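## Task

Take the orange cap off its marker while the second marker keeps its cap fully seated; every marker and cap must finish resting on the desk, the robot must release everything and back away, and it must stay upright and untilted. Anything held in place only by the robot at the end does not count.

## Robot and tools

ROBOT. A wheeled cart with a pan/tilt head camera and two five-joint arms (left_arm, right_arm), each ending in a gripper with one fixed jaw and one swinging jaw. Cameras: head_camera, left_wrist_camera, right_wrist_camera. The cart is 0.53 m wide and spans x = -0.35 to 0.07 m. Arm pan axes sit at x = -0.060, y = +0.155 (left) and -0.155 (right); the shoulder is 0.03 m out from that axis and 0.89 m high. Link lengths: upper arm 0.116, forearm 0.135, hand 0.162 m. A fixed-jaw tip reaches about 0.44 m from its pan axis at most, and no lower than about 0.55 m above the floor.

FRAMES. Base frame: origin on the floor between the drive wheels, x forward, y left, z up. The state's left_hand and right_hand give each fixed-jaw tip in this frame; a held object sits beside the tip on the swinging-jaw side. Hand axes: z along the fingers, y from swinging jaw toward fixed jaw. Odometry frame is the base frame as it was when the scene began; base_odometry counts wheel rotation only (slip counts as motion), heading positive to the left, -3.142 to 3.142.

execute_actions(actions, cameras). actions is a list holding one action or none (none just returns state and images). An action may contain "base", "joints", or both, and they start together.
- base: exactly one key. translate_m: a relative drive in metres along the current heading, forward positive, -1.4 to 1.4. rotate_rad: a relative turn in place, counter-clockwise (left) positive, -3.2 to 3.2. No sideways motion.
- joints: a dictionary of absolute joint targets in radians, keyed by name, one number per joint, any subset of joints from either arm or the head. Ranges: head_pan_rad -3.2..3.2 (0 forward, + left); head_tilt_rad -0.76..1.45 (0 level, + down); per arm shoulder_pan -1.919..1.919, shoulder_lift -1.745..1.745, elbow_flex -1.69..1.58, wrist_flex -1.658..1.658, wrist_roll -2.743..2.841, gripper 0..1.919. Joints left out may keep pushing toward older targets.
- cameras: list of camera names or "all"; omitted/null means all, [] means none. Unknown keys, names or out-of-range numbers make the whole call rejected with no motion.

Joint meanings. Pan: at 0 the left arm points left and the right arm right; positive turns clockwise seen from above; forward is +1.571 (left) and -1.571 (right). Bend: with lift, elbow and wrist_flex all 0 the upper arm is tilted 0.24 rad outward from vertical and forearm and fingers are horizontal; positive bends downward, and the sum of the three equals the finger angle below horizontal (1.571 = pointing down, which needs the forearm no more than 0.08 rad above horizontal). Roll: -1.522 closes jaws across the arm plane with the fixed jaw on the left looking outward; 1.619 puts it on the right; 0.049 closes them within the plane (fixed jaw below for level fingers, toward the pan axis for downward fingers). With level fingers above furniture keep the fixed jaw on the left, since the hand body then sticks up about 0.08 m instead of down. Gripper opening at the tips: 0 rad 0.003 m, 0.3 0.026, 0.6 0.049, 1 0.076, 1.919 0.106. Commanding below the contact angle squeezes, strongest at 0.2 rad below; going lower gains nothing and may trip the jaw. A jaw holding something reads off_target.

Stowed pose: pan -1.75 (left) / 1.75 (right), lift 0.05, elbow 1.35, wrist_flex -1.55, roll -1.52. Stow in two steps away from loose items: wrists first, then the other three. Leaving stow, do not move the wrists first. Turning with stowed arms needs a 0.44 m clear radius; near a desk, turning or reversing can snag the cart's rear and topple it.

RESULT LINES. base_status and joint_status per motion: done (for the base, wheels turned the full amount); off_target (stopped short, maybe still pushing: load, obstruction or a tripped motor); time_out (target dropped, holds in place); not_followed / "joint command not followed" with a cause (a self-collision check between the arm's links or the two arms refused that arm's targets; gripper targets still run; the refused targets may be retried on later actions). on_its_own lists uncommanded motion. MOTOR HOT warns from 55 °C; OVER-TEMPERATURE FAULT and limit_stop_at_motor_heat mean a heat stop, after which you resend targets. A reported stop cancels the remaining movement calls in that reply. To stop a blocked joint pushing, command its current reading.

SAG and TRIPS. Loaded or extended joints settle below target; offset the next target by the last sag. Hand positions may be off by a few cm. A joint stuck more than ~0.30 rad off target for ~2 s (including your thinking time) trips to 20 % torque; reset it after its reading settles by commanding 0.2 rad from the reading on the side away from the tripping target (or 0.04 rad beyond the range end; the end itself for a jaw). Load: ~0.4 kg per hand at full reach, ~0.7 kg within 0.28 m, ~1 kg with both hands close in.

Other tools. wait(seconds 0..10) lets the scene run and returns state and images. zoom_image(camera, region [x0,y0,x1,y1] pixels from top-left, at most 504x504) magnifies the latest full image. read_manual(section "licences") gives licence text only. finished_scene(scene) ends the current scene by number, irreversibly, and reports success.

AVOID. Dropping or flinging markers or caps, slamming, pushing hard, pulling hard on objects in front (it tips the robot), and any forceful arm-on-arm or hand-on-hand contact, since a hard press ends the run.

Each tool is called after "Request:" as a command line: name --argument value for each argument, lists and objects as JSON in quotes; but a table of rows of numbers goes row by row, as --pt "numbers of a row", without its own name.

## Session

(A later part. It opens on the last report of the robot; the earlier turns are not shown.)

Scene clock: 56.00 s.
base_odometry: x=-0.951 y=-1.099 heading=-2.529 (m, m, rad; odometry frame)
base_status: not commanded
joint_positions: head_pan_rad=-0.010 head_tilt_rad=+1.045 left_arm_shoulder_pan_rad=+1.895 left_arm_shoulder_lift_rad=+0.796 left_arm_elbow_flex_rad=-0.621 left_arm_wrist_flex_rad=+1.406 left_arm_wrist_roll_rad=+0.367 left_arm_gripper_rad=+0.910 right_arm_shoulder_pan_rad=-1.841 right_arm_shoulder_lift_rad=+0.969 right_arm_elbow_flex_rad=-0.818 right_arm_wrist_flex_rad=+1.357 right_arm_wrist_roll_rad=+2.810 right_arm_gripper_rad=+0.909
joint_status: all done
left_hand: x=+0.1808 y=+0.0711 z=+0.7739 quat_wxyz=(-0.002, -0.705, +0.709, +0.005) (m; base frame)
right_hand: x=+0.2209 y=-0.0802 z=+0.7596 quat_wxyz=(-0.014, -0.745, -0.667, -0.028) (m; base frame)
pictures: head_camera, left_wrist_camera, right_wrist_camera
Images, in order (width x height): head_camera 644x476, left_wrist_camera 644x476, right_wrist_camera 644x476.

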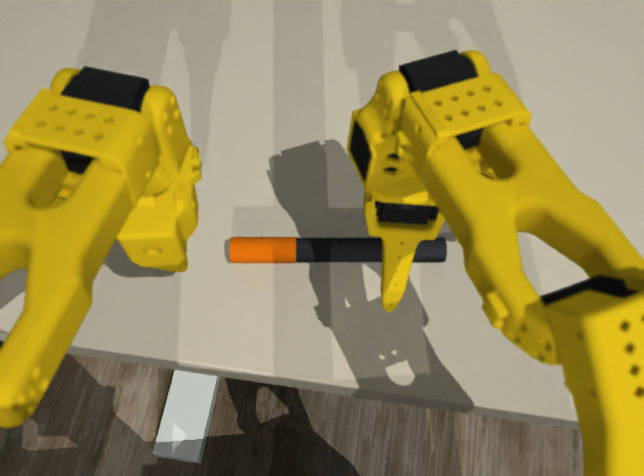

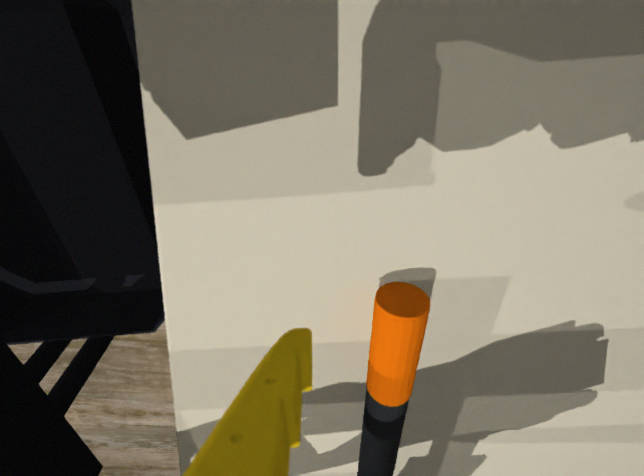

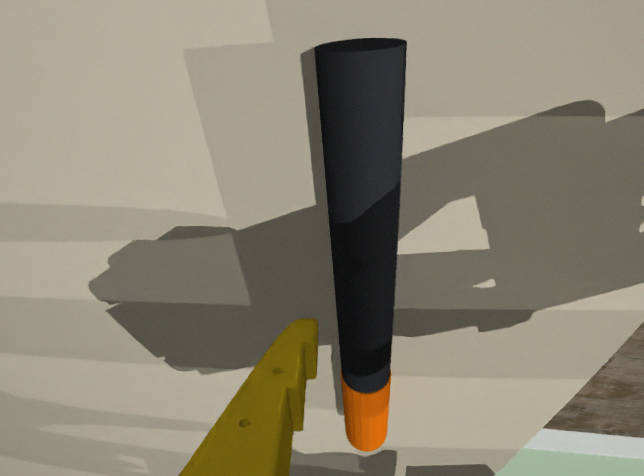

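Request:
execute_actions --actions '[{"joints":{"right_arm_shoulder_lift_rad":1.05,"right_arm_elbow_flex_rad":-0.9,"right_arm_wrist_flex_rad":1.3,"left_arm_shoulder_lift_rad":0.9,"left_arm_elbow_flex_rad":-0.72,"left_arm_wrist_flex_rad":1.3}}]'

Scene clock: 57.23 s.
base_odometry: x=-0.951 y=-1.099 heading=-2.529 (m, m, rad; odometry frame)
base_status: not commanded
joint_positions: head_pan_rad=-0.010 head_tilt_rad=+1.045 left_arm_shoulder_pan_rad=+1.895 left_arm_shoulder_lift_rad=+0.917 left_arm_elbow_flex_rad=-0.691 left_arm_wrist_flex_rad=+1.308 left_arm_wrist_roll_rad=+0.367 left_arm_gripper_rad=+0.910 right_arm_shoulder_pan_rad=-1.841 right_arm_shoulder_lift_rad=+1.070 right_arm_elbow_flex_rad=-0.865 right_arm_wrist_flex_rad=+1.306 right_arm_wrist_roll_rad=+2.810 right_arm_gripper_rad=+0.909
joint_status: all done
left_hand: x=+0.1931 y=+0.0670 z=+0.7544 quat_wxyz=(+0.008, -0.705, +0.709, -0.017) (m; base frame)
right_hand: x=+0.2229 y=-0.0797 z=+0.7412 quat_wxyz=(-0.013, -0.745, -0.667, -0.027) (m; base frame)
pictures: head_camera, left_wrist_camera, right_wrist_camera
Images, in order (width x height): head_camera 644x476, left_wrist_camera 644x476, right_wrist_camera 644x476.

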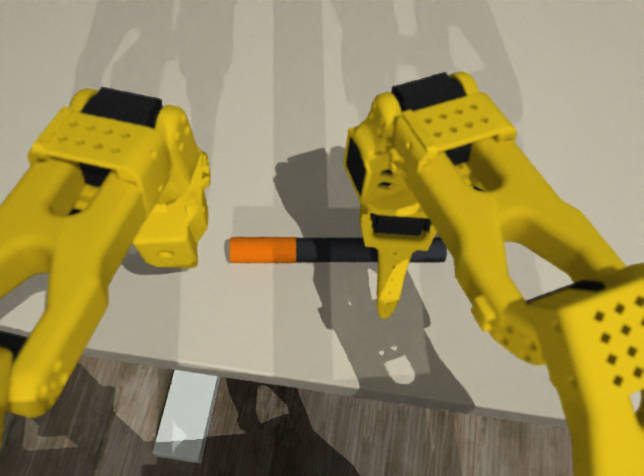

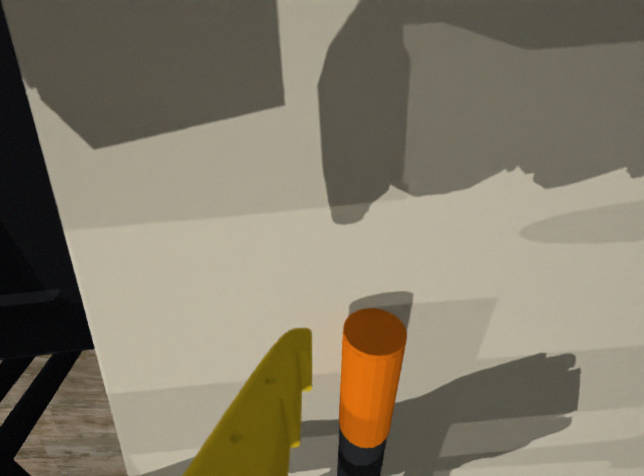

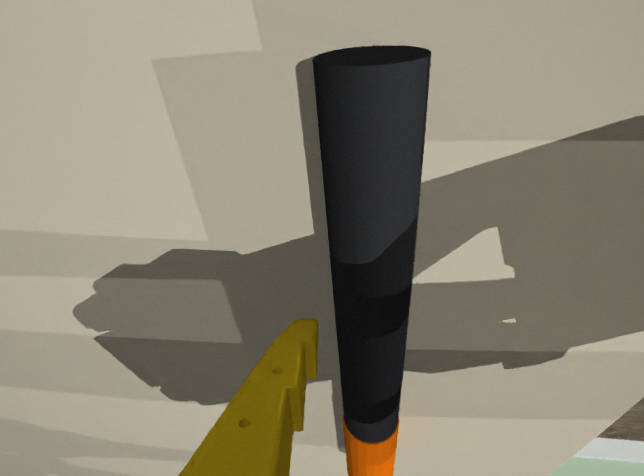

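Request:
execute_actions --actions '[{"joints":{"right_arm_shoulder_pan_rad":-1.78,"right_arm_wrist_roll_rad":2.84}}]' --cameras '[]'

Request:
execute_actions --actions '[{"joints":{"right_arm_shoulder_lift_rad":1.13,"right_arm_elbow_flex_rad":-0.93,"right_arm_wrist_flex_rad":1.27}}]' --cameras '["head_camera","right_wrist_camera"]'

Scene clock: 58.70 s.
base_odometry: x=-0.951 y=-1.099 heading=-2.529 (m, m, rad; odometry frame)
base_status: not commanded
joint_positions: head_pan_rad=-0.010 head_tilt_rad=+1.045 left_arm_shoulder_pan_rad=+1.895 left_arm_shoulder_lift_rad=+0.917 left_arm_elbow_flex_rad=-0.691 left_arm_wrist_flex_rad=+1.308 left_arm_wrist_roll_rad=+0.367 left_arm_gripper_rad=+0.910 right_arm_shoulder_pan_rad=-1.790 right_arm_shoulder_lift_rad=+1.070 right_arm_elbow_flex_rad=-0.865 right_arm_wrist_flex_rad=+1.306 right_arm_wrist_roll_rad=+2.830 right_arm_gripper_rad=+0.909
joint_status: all done
left_hand: x=+0.1931 y=+0.0670 z=+0.7544 quat_wxyz=(+0.008, -0.705, +0.709, -0.017) (m; base frame)
right_hand: x=+0.2263 y=-0.0940 z=+0.7412 quat_wxyz=(-0.014, -0.755, -0.655, -0.026) (m; base frame)
pictures: none
No camera images: the call's "cameras" was empty. Leave "cameras" out to get every camera's image.

Scene clock: 59.37 s.
base_odometry: x=-0.951 y=-1.099 heading=-2.529 (m, m, rad; odometry frame)
base_status: not commanded
joint_positions: head_pan_rad=-0.010 head_tilt_rad=+1.045 left_arm_shoulder_pan_rad=+1.895 left_arm_shoulder_lift_rad=+0.917 left_arm_elbow_flex_rad=-0.691 left_arm_wrist_flex_rad=+1.308 left_arm_wrist_roll_rad=+0.367 left_arm_gripper_rad=+0.910 right_arm_shoulder_pan_rad=-1.790 right_arm_shoulder_lift_rad=+1.152 right_arm_elbow_flex_rad=-0.896 right_arm_wrist_flex_rad=+1.277 right_arm_wrist_roll_rad=+2.830 right_arm_gripper_rad=+0.909
joint_status: all done
left_hand: x=+0.1931 y=+0.0670 z=+0.7544 quat_wxyz=(+0.008, -0.705, +0.709, -0.017) (m; base frame)
right_hand: x=+0.2237 y=-0.0945 z=+0.7250 quat_wxyz=(-0.009, -0.755, -0.656, -0.017) (m; base frame)
pictures: head_camera, right_wrist_camera
Images, in order (width x height): head_camera 644x476, right_wrist_camera 644x476.

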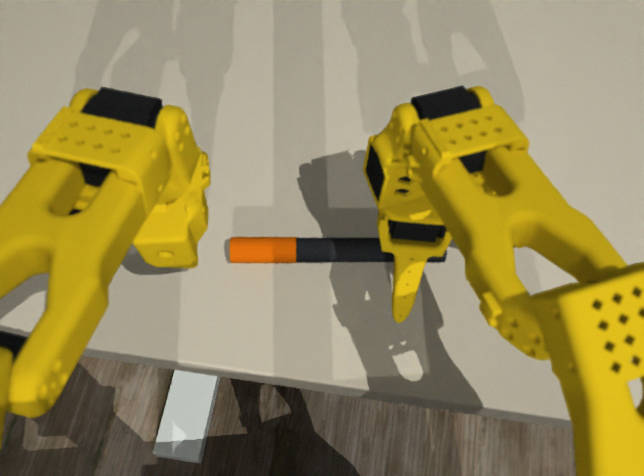

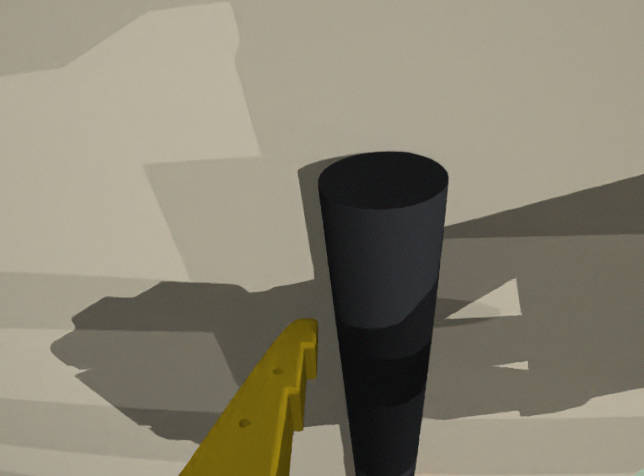

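Request:
execute_actions --actions '[{"joints":{"right_arm_gripper_rad":0.05}}]' --cameras '["head_camera","right_wrist_camera"]'

Scene clock: 60.53 s.
base_odometry: x=-0.951 y=-1.099 heading=-2.529 (m, m, rad; odometry frame)
base_status: not commanded
joint_positions: head_pan_rad=-0.010 head_tilt_rad=+1.045 left_arm_shoulder_pan_rad=+1.895 left_arm_shoulder_lift_rad=+0.917 left_arm_elbow_flex_rad=-0.691 left_arm_wrist_flex_rad=+1.308 left_arm_wrist_roll_rad=+0.367 left_arm_gripper_rad=+0.910 right_arm_shoulder_pan_rad=-1.790 right_arm_shoulder_lift_rad=+1.152 right_arm_elbow_flex_rad=-0.896 right_arm_wrist_flex_rad=+1.277 right_arm_wrist_roll_rad=+2.830 right_arm_gripper_rad=+0.206
joint_status: right_arm_gripper_rad off_target (ended at +0.206, target +0.050)
left_hand: x=+0.1931 y=+0.0670 z=+0.7544 quat_wxyz=(+0.008, -0.705, +0.709, -0.017) (m; base frame)
right_hand: x=+0.2237 y=-0.0945 z=+0.7250 quat_wxyz=(-0.009, -0.755, -0.656, -0.017) (m; base frame)
pictures: head_camera, right_wrist_camera
Images, in order (width x height): head_camera 644x476, right_wrist_camera 644x476.

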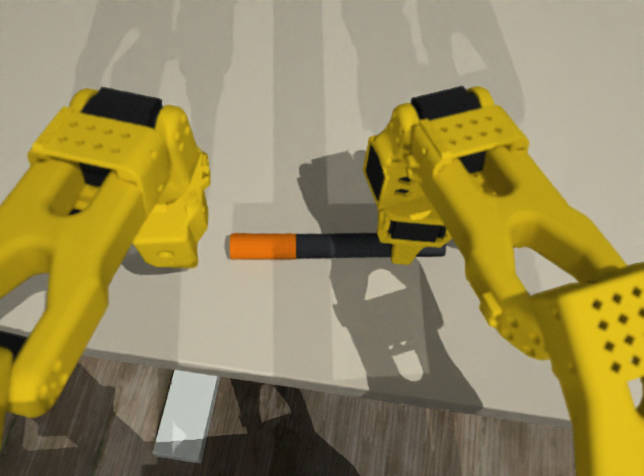

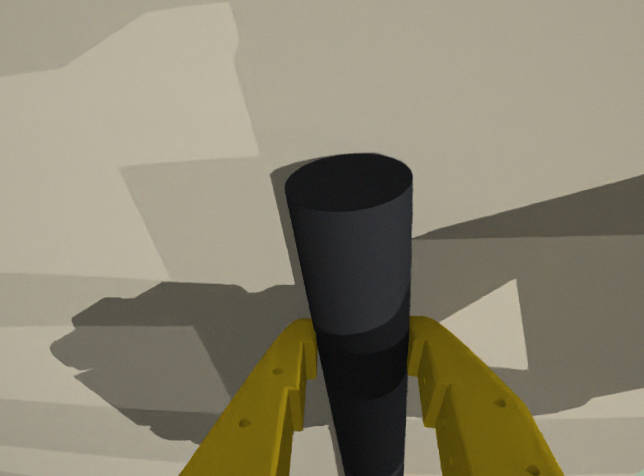

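Request:
execute_actions --actions '[{"joints":{"right_arm_gripper_rad":0.02,"left_arm_shoulder_lift_rad":0.7,"right_arm_shoulder_lift_rad":1.02}}]' --cameras '[]'

Request:
execute_actions --actions '[{"joints":{"right_arm_shoulder_pan_rad":-1.919,"right_arm_wrist_roll_rad":2.74,"left_arm_shoulder_pan_rad":1.919}}]'

Scene clock: 61.83 s.
base_odometry: x=-0.951 y=-1.099 heading=-2.529 (m, m, rad; odometry frame)
base_status: not commanded
joint_positions: head_pan_rad=-0.010 head_tilt_rad=+1.045 left_arm_shoulder_pan_rad=+1.895 left_arm_shoulder_lift_rad=+0.759 left_arm_elbow_flex_rad=-0.691 left_arm_wrist_flex_rad=+1.308 left_arm_wrist_roll_rad=+0.367 left_arm_gripper_rad=+0.910 right_arm_shoulder_pan_rad=-1.790 right_arm_shoulder_lift_rad=+1.084 right_arm_elbow_flex_rad=-0.896 right_arm_wrist_flex_rad=+1.277 right_arm_wrist_roll_rad=+2.830 right_arm_gripper_rad=+0.205
joint_status: right_arm_gripper_rad off_target (ended at +0.205, target +0.020); the others done
left_hand: x=+0.2111 y=+0.0609 z=+0.7935 quat_wxyz=(+0.044, -0.702, +0.706, -0.087) (m; base frame)
right_hand: x=+0.2342 y=-0.0922 z=+0.7429 quat_wxyz=(-0.025, -0.754, -0.655, -0.046) (m; base frame)
pictures: none
No camera images: the call's "cameras" was empty. Leave "cameras" out to get every camera's image.

Scene clock: 62.60 s.
base_odometry: x=-0.951 y=-1.099 heading=-2.529 (m, m, rad; odometry frame)
base_status: not commanded
joint_positions: head_pan_rad=-0.010 head_tilt_rad=+1.045 left_arm_shoulder_pan_rad=+1.910 left_arm_shoulder_lift_rad=+0.759 left_arm_elbow_flex_rad=-0.691 left_arm_wrist_flex_rad=+1.308 left_arm_wrist_roll_rad=+0.367 left_arm_gripper_rad=+0.910 right_arm_shoulder_pan_rad=-1.901 right_arm_shoulder_lift_rad=+1.084 right_arm_elbow_flex_rad=-0.896 right_arm_wrist_flex_rad=+1.277 right_arm_wrist_roll_rad=+2.750 right_arm_gripper_rad=+0.205
joint_status: all done
joint sent to its limit — the command would take right_arm_shoulder_pan_rad past its lower limit, so that joint was sent only as far as its limit.
left_hand: x=+0.2096 y=+0.0568 z=+0.7935 quat_wxyz=(+0.043, -0.696, +0.711, -0.087) (m; base frame)
right_hand: x=+0.2255 y=-0.0608 z=+0.7429 quat_wxyz=(-0.021, -0.744, -0.666, -0.049) (m; base frame)
pictures: head_camera, left_wrist_camera, right_wrist_camera
Images, in order (width x height): head_camera 644x476, left_wrist_camera 644x476, right_wrist_camera 644x476.

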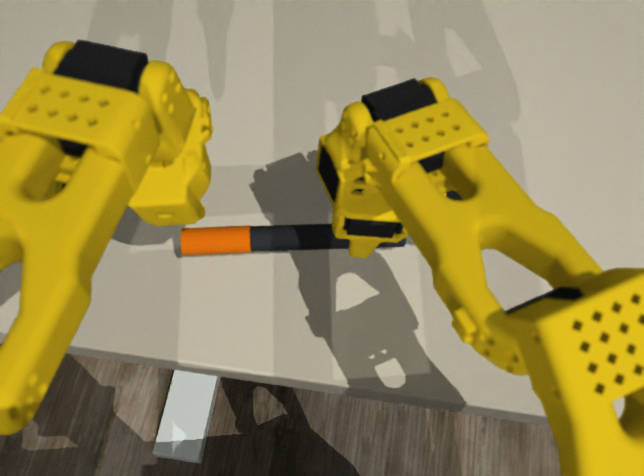

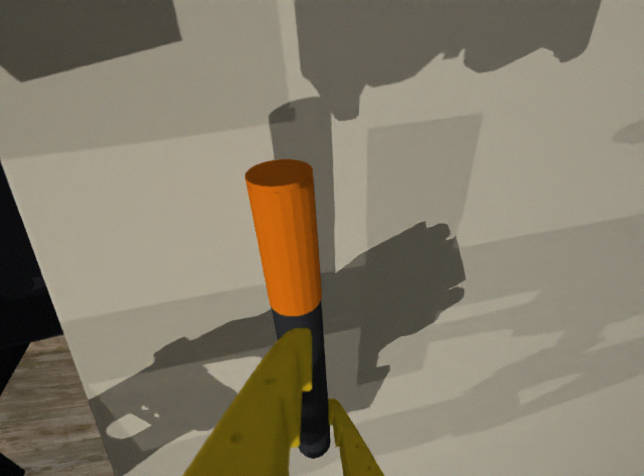

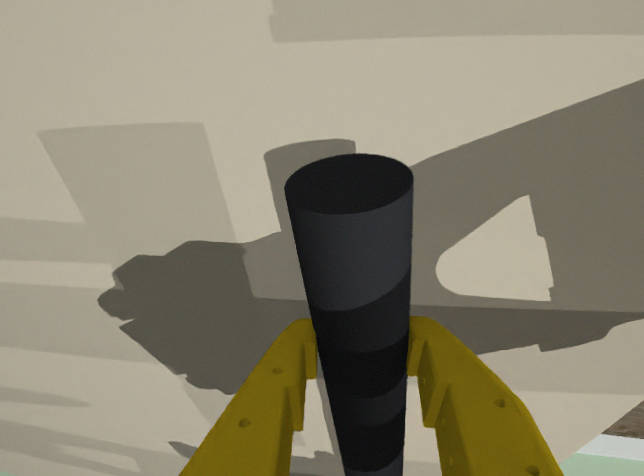

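Request:
execute_actions --actions '[{"joints":{"left_arm_shoulder_lift_rad":0.65,"left_arm_elbow_flex_rad":-0.6,"left_arm_wrist_flex_rad":1.45}}]' --cameras '[]'

Request:
execute_actions --actions '[{"joints":{"left_arm_shoulder_lift_rad":0.85,"left_arm_elbow_flex_rad":-0.68,"left_arm_wrist_flex_rad":1.37}}]'

Scene clock: 63.93 s.
base_odometry: x=-0.951 y=-1.099 heading=-2.529 (m, m, rad; odometry frame)
base_status: not commanded
joint_positions: head_pan_rad=-0.010 head_tilt_rad=+1.045 left_arm_shoulder_pan_rad=+1.910 left_arm_shoulder_lift_rad=+0.707 left_arm_elbow_flex_rad=-0.596 left_arm_wrist_flex_rad=+1.445 left_arm_wrist_roll_rad=+0.367 left_arm_gripper_rad=+0.910 right_arm_shoulder_pan_rad=-1.901 right_arm_shoulder_lift_rad=+1.084 right_arm_elbow_flex_rad=-0.896 right_arm_wrist_flex_rad=+1.277 right_arm_wrist_roll_rad=+2.750 right_arm_gripper_rad=+0.205
joint_status: all done
left_hand: x=+0.1790 y=+0.0676 z=+0.7911 quat_wxyz=(+0.003, -0.700, +0.714, -0.007) (m; base frame)
right_hand: x=+0.2255 y=-0.0608 z=+0.7429 quat_wxyz=(-0.021, -0.744, -0.666, -0.049) (m; base frame)
pictures: none
No camera images: the call's "cameras" was empty. Leave "cameras" out to get every camera's image.

Scene clock: 64.73 s.
base_odometry: x=-0.951 y=-1.099 heading=-2.529 (m, m, rad; odometry frame)
base_status: not commanded
joint_positions: head_pan_rad=-0.010 head_tilt_rad=+1.045 left_arm_shoulder_pan_rad=+1.910 left_arm_shoulder_lift_rad=+0.866 left_arm_elbow_flex_rad=-0.651 left_arm_wrist_flex_rad=+1.377 left_arm_wrist_roll_rad=+0.367 left_arm_gripper_rad=+0.910 right_arm_shoulder_pan_rad=-1.901 right_arm_shoulder_lift_rad=+1.084 right_arm_elbow_flex_rad=-0.896 right_arm_wrist_flex_rad=+1.277 right_arm_wrist_roll_rad=+2.750 right_arm_gripper_rad=+0.205
joint_status: all done
left_hand: x=+0.1808 y=+0.0669 z=+0.7615 quat_wxyz=(-0.005, -0.700, +0.714, +0.010) (m; base frame)
right_hand: x=+0.2255 y=-0.0608 z=+0.7429 quat_wxyz=(-0.021, -0.744, -0.666, -0.049) (m; base frame)
pictures: head_camera, left_wrist_camera, right_wrist_camera
Images, in order (width x height): head_camera 644x476, left_wrist_camera 644x476, right_wrist_camera 644x476.

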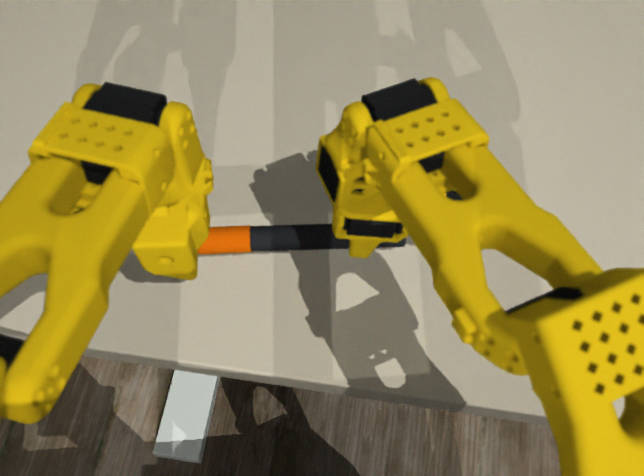

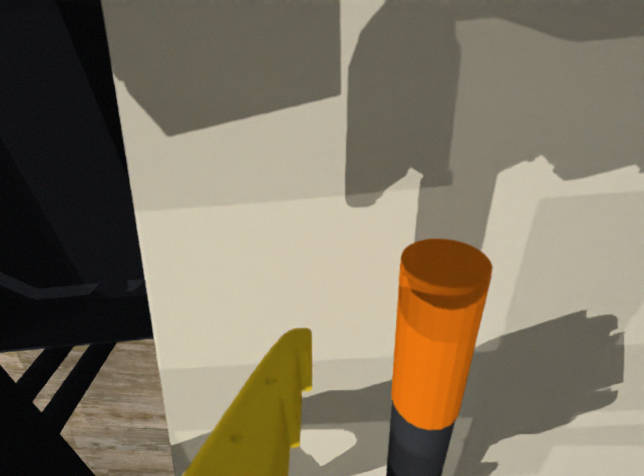

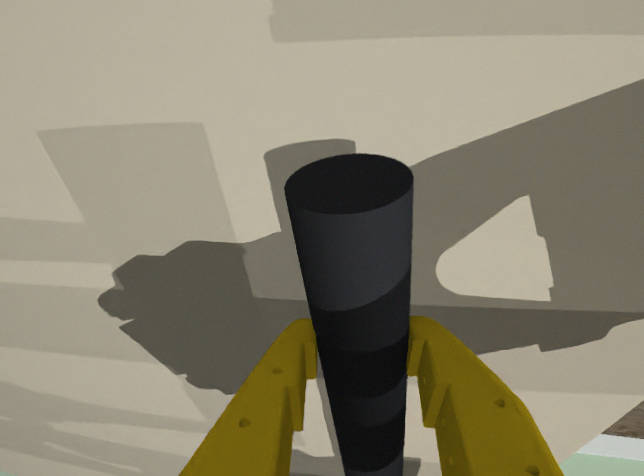

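Request:
execute_actions --actions '[{"joints":{"left_arm_shoulder_lift_rad":0.96,"left_arm_elbow_flex_rad":-0.76,"left_arm_wrist_flex_rad":1.27}}]'

Scene clock: 65.73 s.
base_odometry: x=-0.951 y=-1.099 heading=-2.529 (m, m, rad; odometry frame)
base_status: not commanded
joint_positions: head_pan_rad=-0.010 head_tilt_rad=+1.045 left_arm_shoulder_pan_rad=+1.910 left_arm_shoulder_lift_rad=+0.978 left_arm_elbow_flex_rad=-0.729 left_arm_wrist_flex_rad=+1.277 left_arm_wrist_roll_rad=+0.367 left_arm_gripper_rad=+0.910 right_arm_shoulder_pan_rad=-1.901 right_arm_shoulder_lift_rad=+1.084 right_arm_elbow_flex_rad=-0.896 right_arm_wrist_flex_rad=+1.277 right_arm_wrist_roll_rad=+2.750 right_arm_gripper_rad=+0.205
joint_status: all done
left_hand: x=+0.1948 y=+0.0620 z=+0.7448 quat_wxyz=(+0.010, -0.699, +0.714, -0.020) (m; base frame)
right_hand: x=+0.2255 y=-0.0608 z=+0.7429 quat_wxyz=(-0.021, -0.744, -0.666, -0.049) (m; base frame)
pictures: head_camera, left_wrist_camera, right_wrist_camera
Images, in order (width x height): head_camera 644x476, left_wrist_camera 644x476, right_wrist_camera 644x476.

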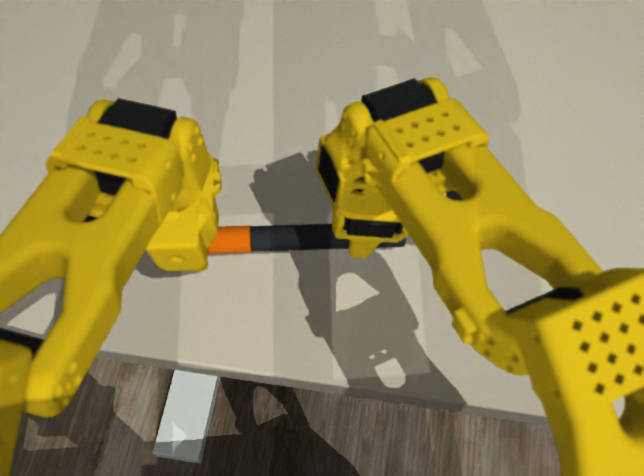

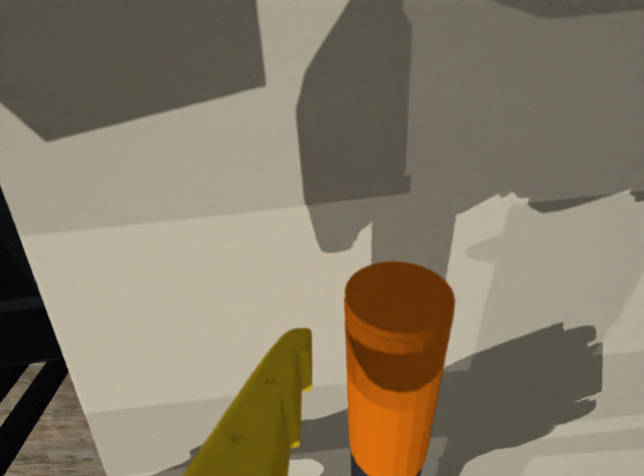

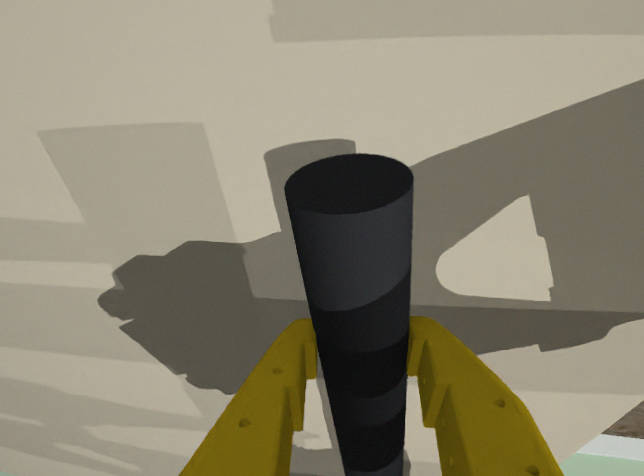

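Request:
execute_actions --actions '[{"joints":{"left_arm_shoulder_lift_rad":1.04,"left_arm_elbow_flex_rad":-0.82,"left_arm_wrist_flex_rad":1.22}}]' --cameras '["left_wrist_camera"]'

Request:
execute_actions --actions '[{"joints":{"left_arm_gripper_rad":0.02}}]'

Scene clock: 66.90 s.
base_odometry: x=-0.951 y=-1.099 heading=-2.529 (m, m, rad; odometry frame)
base_status: not commanded
joint_positions: head_pan_rad=-0.010 head_tilt_rad=+1.045 left_arm_shoulder_pan_rad=+1.910 left_arm_shoulder_lift_rad=+1.058 left_arm_elbow_flex_rad=-0.791 left_arm_wrist_flex_rad=+1.228 left_arm_wrist_roll_rad=+0.367 left_arm_gripper_rad=+0.910 right_arm_shoulder_pan_rad=-1.901 right_arm_shoulder_lift_rad=+1.084 right_arm_elbow_flex_rad=-0.896 right_arm_wrist_flex_rad=+1.277 right_arm_wrist_roll_rad=+2.750 right_arm_gripper_rad=+0.205
joint_status: all done
left_hand: x=+0.2015 y=+0.0596 z=+0.7336 quat_wxyz=(+0.017, -0.699, +0.714, -0.034) (m; base frame)
right_hand: x=+0.2255 y=-0.0608 z=+0.7429 quat_wxyz=(-0.021, -0.744, -0.666, -0.049) (m; base frame)
pictures: left_wrist_camera
Images, in order (width x height): left_wrist_camera 644x476.

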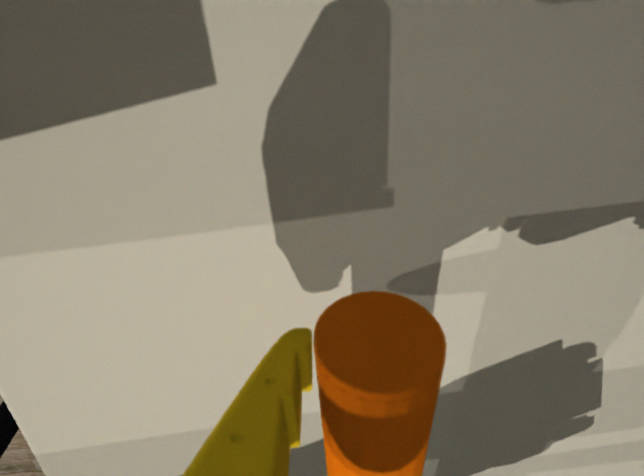

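Scene clock: 67.87 s.
base_odometry: x=-0.951 y=-1.099 heading=-2.529 (m, m, rad; odometry frame)
base_status: not commanded
joint_positions: head_pan_rad=-0.010 head_tilt_rad=+1.045 left_arm_shoulder_pan_rad=+1.910 left_arm_shoulder_lift_rad=+1.058 left_arm_elbow_flex_rad=-0.795 left_arm_wrist_flex_rad=+1.225 left_arm_wrist_roll_rad=+0.367 left_arm_gripper_rad=+0.164 right_arm_shoulder_pan_rad=-1.902 right_arm_shoulder_lift_rad=+1.084 right_arm_elbow_flex_rad=-0.896 right_arm_wrist_flex_rad=+1.277 right_arm_wrist_roll_rad=+2.750 right_arm_gripper_rad=+0.205
joint_status: left_arm_gripper_rad off_target (ended at +0.164, target +0.020)
left_hand: x=+0.2028 y=+0.0591 z=+0.7342 quat_wxyz=(+0.018, -0.699, +0.714, -0.037) (m; base frame)
right_hand: x=+0.2253 y=-0.0603 z=+0.7429 quat_wxyz=(-0.021, -0.743, -0.667, -0.049) (m; base frame)
pictures: head_camera, left_wrist_camera, right_wrist_camera
Images, in order (width x height): head_camera 644x476, left_wrist_camera 644x476, right_wrist_camera 644x476.

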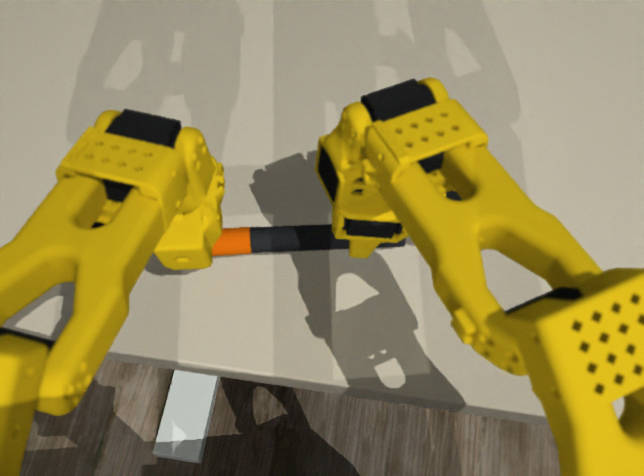

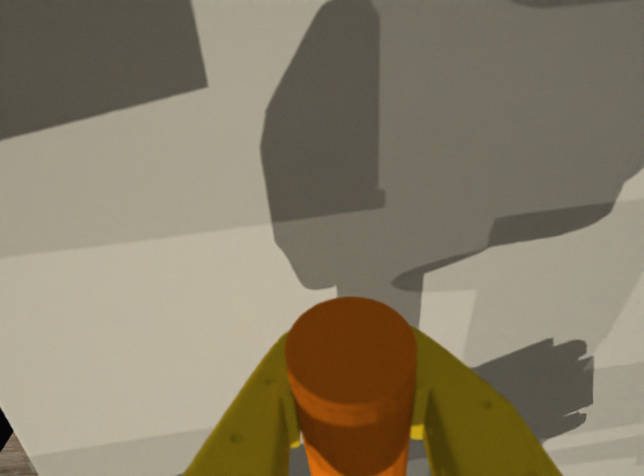

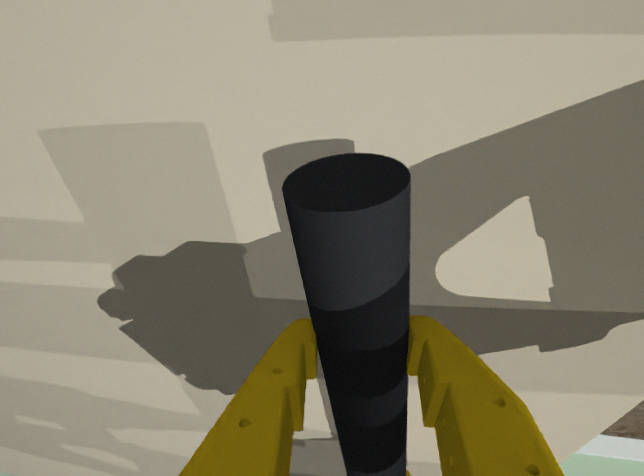

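Request:
execute_actions --actions '[{"joints":{"left_arm_shoulder_pan_rad":1.85,"right_arm_shoulder_pan_rad":-1.86}}]'

Scene clock: 68.63 s.
base_odometry: x=-0.951 y=-1.099 heading=-2.529 (m, m, rad; odometry frame)
base_status: not commanded
joint_positions: head_pan_rad=-0.010 head_tilt_rad=+1.045 left_arm_shoulder_pan_rad=+1.892 left_arm_shoulder_lift_rad=+1.058 left_arm_elbow_flex_rad=-0.798 left_arm_wrist_flex_rad=+1.224 left_arm_wrist_roll_rad=+0.367 left_arm_gripper_rad=+0.164 right_arm_shoulder_pan_rad=-1.899 right_arm_shoulder_lift_rad=+1.083 right_arm_elbow_flex_rad=-0.899 right_arm_wrist_flex_rad=+1.274 right_arm_wrist_roll_rad=+2.750 right_arm_gripper_rad=+0.205
joint_status: left_arm_shoulder_pan_rad off_target (ended at +1.890, target +1.850); right_arm_shoulder_pan_rad off_target (ended at -1.900, target -1.860)
left_hand: x=+0.2053 y=+0.0637 z=+0.7347 quat_wxyz=(+0.020, -0.706, +0.707, -0.039) (m; base frame)
right_hand: x=+0.2268 y=-0.0608 z=+0.7438 quat_wxyz=(-0.022, -0.744, -0.666, -0.052) (m; base frame)
pictures: head_camera, left_wrist_camera, right_wrist_camera
Images, in order (width x height): head_camera 644x476, left_wrist_camera 644x476, right_wrist_camera 644x476.

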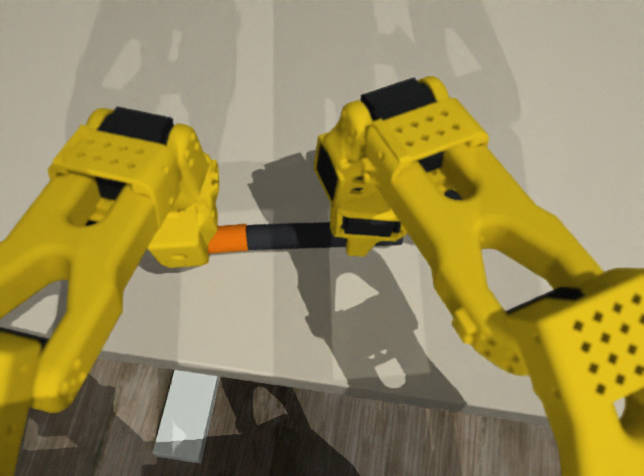

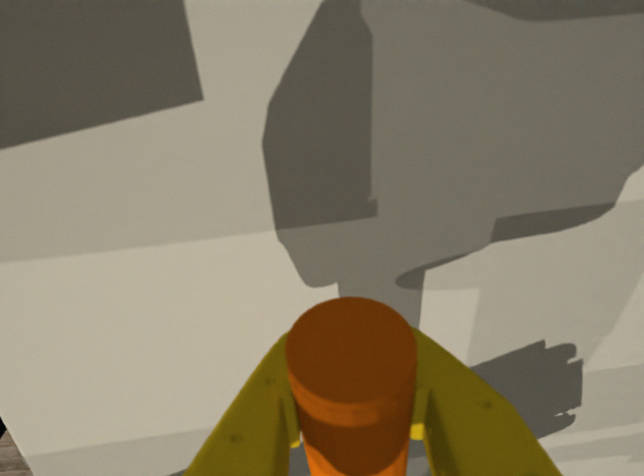

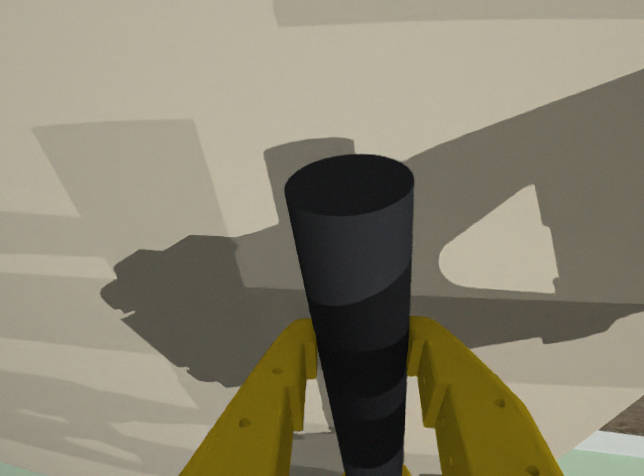

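Grips hold. Pull harder.

Request:
execute_actions --actions '[{"joints":{"left_arm_shoulder_pan_rad":1.76,"right_arm_shoulder_pan_rad":-1.77}}]'

Scene clock: 69.50 s.
base_odometry: x=-0.951 y=-1.099 heading=-2.529 (m, m, rad; odometry frame)
base_status: not commanded
joint_positions: head_pan_rad=-0.010 head_tilt_rad=+1.045 left_arm_shoulder_pan_rad=+1.766 left_arm_shoulder_lift_rad=+1.058 left_arm_elbow_flex_rad=-0.798 left_arm_wrist_flex_rad=+1.222 left_arm_wrist_roll_rad=+0.367 left_arm_gripper_rad=+0.164 right_arm_shoulder_pan_rad=-1.781 right_arm_shoulder_lift_rad=+1.081 right_arm_elbow_flex_rad=-0.900 right_arm_wrist_flex_rad=+1.272 right_arm_wrist_roll_rad=+2.750 right_arm_gripper_rad=+0.204
joint_status: all done
left_hand: x=+0.2149 y=+0.0977 z=+0.7347 quat_wxyz=(+0.022, -0.749, +0.662, -0.038) (m; base frame)
right_hand: x=+0.2367 y=-0.0951 z=+0.7445 quat_wxyz=(-0.026, -0.782, -0.620, -0.053) (m; base frame)
pictures: head_camera, left_wrist_camera, right_wrist_camera
Images, in order (width x height): head_camera 644x476, left_wrist_camera 644x476, right_wrist_camera 644x476.

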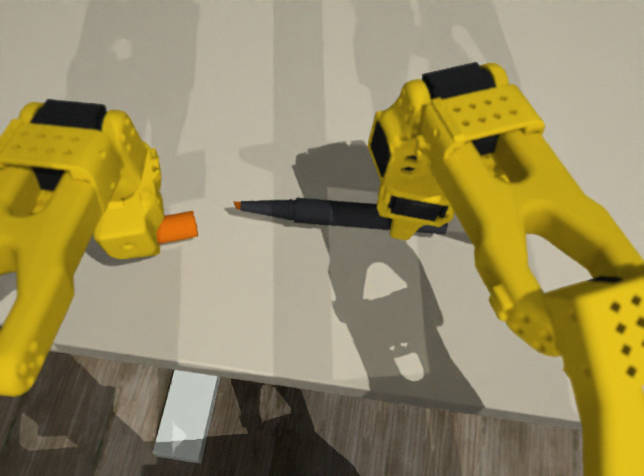

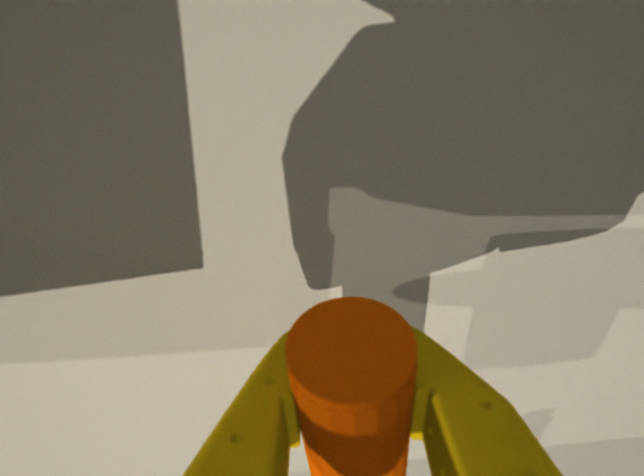

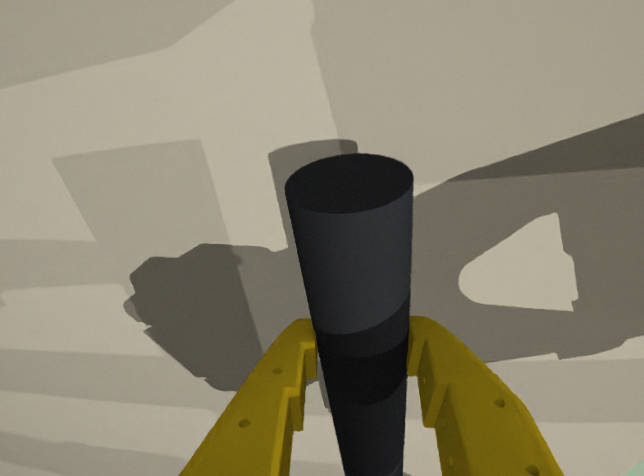

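Request:
execute_actions --actions '[{"joints":{"right_arm_shoulder_lift_rad":1.12,"left_arm_shoulder_lift_rad":1.1}}]' --cameras '[]'

Request:
execute_actions --actions '[{"joints":{"right_arm_gripper_rad":0.7,"left_arm_gripper_rad":0.7}}]' --cameras '[]'

Request:
execute_actions --actions '[{"joints":{"right_arm_shoulder_lift_rad":0.5,"left_arm_shoulder_lift_rad":0.5}}]' --cameras '[]'

Request:
execute_actions --actions '[{"base":{"translate_m":-0.4},"joints":{"head_tilt_rad":0.7}}]' --cameras '["head_camera"]'

Scene clock: 70.90 s.
base_odometry: x=-0.951 y=-1.099 heading=-2.529 (m, m, rad; odometry frame)
base_status: not commanded
joint_positions: head_pan_rad=-0.010 head_tilt_rad=+1.045 left_arm_shoulder_pan_rad=+1.766 left_arm_shoulder_lift_rad=+1.109 left_arm_elbow_flex_rad=-0.800 left_arm_wrist_flex_rad=+1.222 left_arm_wrist_roll_rad=+0.367 left_arm_gripper_rad=+0.164 right_arm_shoulder_pan_rad=-1.781 right_arm_shoulder_lift_rad=+1.144 right_arm_elbow_flex_rad=-0.900 right_arm_wrist_flex_rad=+1.272 right_arm_wrist_roll_rad=+2.750 right_arm_gripper_rad=+0.204
joint_status: all done
left_hand: x=+0.2070 y=+0.0993 z=+0.7224 quat_wxyz=(+0.010, -0.749, +0.662, -0.017) (m; base frame)
right_hand: x=+0.2269 y=-0.0972 z=+0.7277 quat_wxyz=(-0.012, -0.783, -0.621, -0.025) (m; base frame)
pictures: none
No camera images: the call's "cameras" was empty. Leave "cameras" out to get every camera's image.

Scene clock: 71.77 s.
base_odometry: x=-0.951 y=-1.099 heading=-2.529 (m, m, rad; odometry frame)
base_status: not commanded
joint_positions: head_pan_rad=-0.010 head_tilt_rad=+1.045 left_arm_shoulder_pan_rad=+1.766 left_arm_shoulder_lift_rad=+1.109 left_arm_elbow_flex_rad=-0.800 left_arm_wrist_flex_rad=+1.222 left_arm_wrist_roll_rad=+0.367 left_arm_gripper_rad=+0.688 right_arm_shoulder_pan_rad=-1.781 right_arm_shoulder_lift_rad=+1.144 right_arm_elbow_flex_rad=-0.900 right_arm_wrist_flex_rad=+1.272 right_arm_wrist_roll_rad=+2.750 right_arm_gripper_rad=+0.690
joint_status: all done
left_hand: x=+0.2070 y=+0.0993 z=+0.7224 quat_wxyz=(+0.010, -0.749, +0.662, -0.017) (m; base frame)
right_hand: x=+0.2269 y=-0.0972 z=+0.7277 quat_wxyz=(-0.012, -0.783, -0.621, -0.025) (m; base frame)
pictures: none
No camera images: the call's "cameras" was empty. Leave "cameras" out to get every camera's image.

Scene clock: 72.93 s.
base_odometry: x=-0.951 y=-1.099 heading=-2.529 (m, m, rad; odometry frame)
base_status: not commanded
joint_positions: head_pan_rad=-0.010 head_tilt_rad=+1.045 left_arm_shoulder_pan_rad=+1.766 left_arm_shoulder_lift_rad=+0.556 left_arm_elbow_flex_rad=-0.800 left_arm_wrist_flex_rad=+1.222 left_arm_wrist_roll_rad=+0.367 left_arm_gripper_rad=+0.689 right_arm_shoulder_pan_rad=-1.781 right_arm_shoulder_lift_rad=+0.555 right_arm_elbow_flex_rad=-0.900 right_arm_wrist_flex_rad=+1.272 right_arm_wrist_roll_rad=+2.750 right_arm_gripper_rad=+0.691
joint_status: all done
left_hand: x=+0.2600 y=+0.0888 z=+0.8751 quat_wxyz=(+0.147, -0.717, +0.633, -0.252) (m; base frame)
right_hand: x=+0.2741 y=-0.0871 z=+0.9015 quat_wxyz=(-0.141, -0.743, -0.589, -0.284) (m; base frame)
pictures: none
No camera images: the call's "cameras" was empty. Leave "cameras" out to get every camera's image.

Scene clock: 75.87 s.
base_odometry: x=-0.624 y=-0.869 heading=-2.529 (m, m, rad; odometry frame)
base_status: done
joint_positions: head_pan_rad=-0.010 head_tilt_rad=+0.714 left_arm_shoulder_pan_rad=+1.766 left_arm_shoulder_lift_rad=+0.556 left_arm_elbow_flex_rad=-0.800 left_arm_wrist_flex_rad=+1.222 left_arm_wrist_roll_rad=+0.367 left_arm_gripper_rad=+0.689 right_arm_shoulder_pan_rad=-1.781 right_arm_shoulder_lift_rad=+0.554 right_arm_elbow_flex_rad=-0.900 right_arm_wrist_flex_rad=+1.272 right_arm_wrist_roll_rad=+2.750 right_arm_gripper_rad=+0.691
joint_status: all done
left_hand: x=+0.2600 y=+0.0888 z=+0.8751 quat_wxyz=(+0.147, -0.717, +0.633, -0.252) (m; base frame)
right_hand: x=+0.2740 y=-0.0871 z=+0.9019 quat_wxyz=(-0.141, -0.743, -0.589, -0.284) (m; base frame)
pictures: head_camera
Images, in order (width x height): head_camera 644x476.

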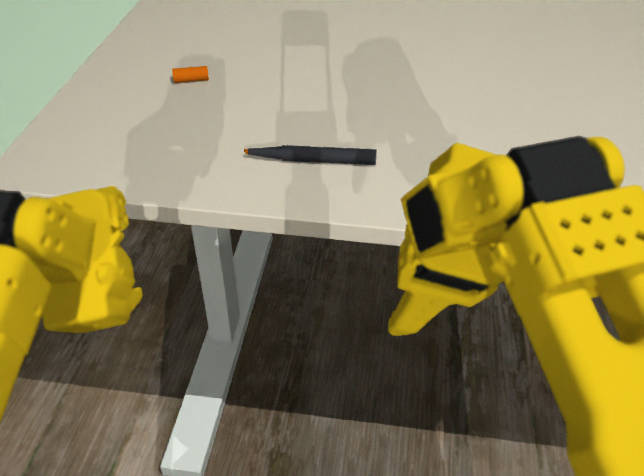

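The cap got flicked a bit but is on the desk.

Request:
finished_scene --scene 1

The scene is finished: the task was done.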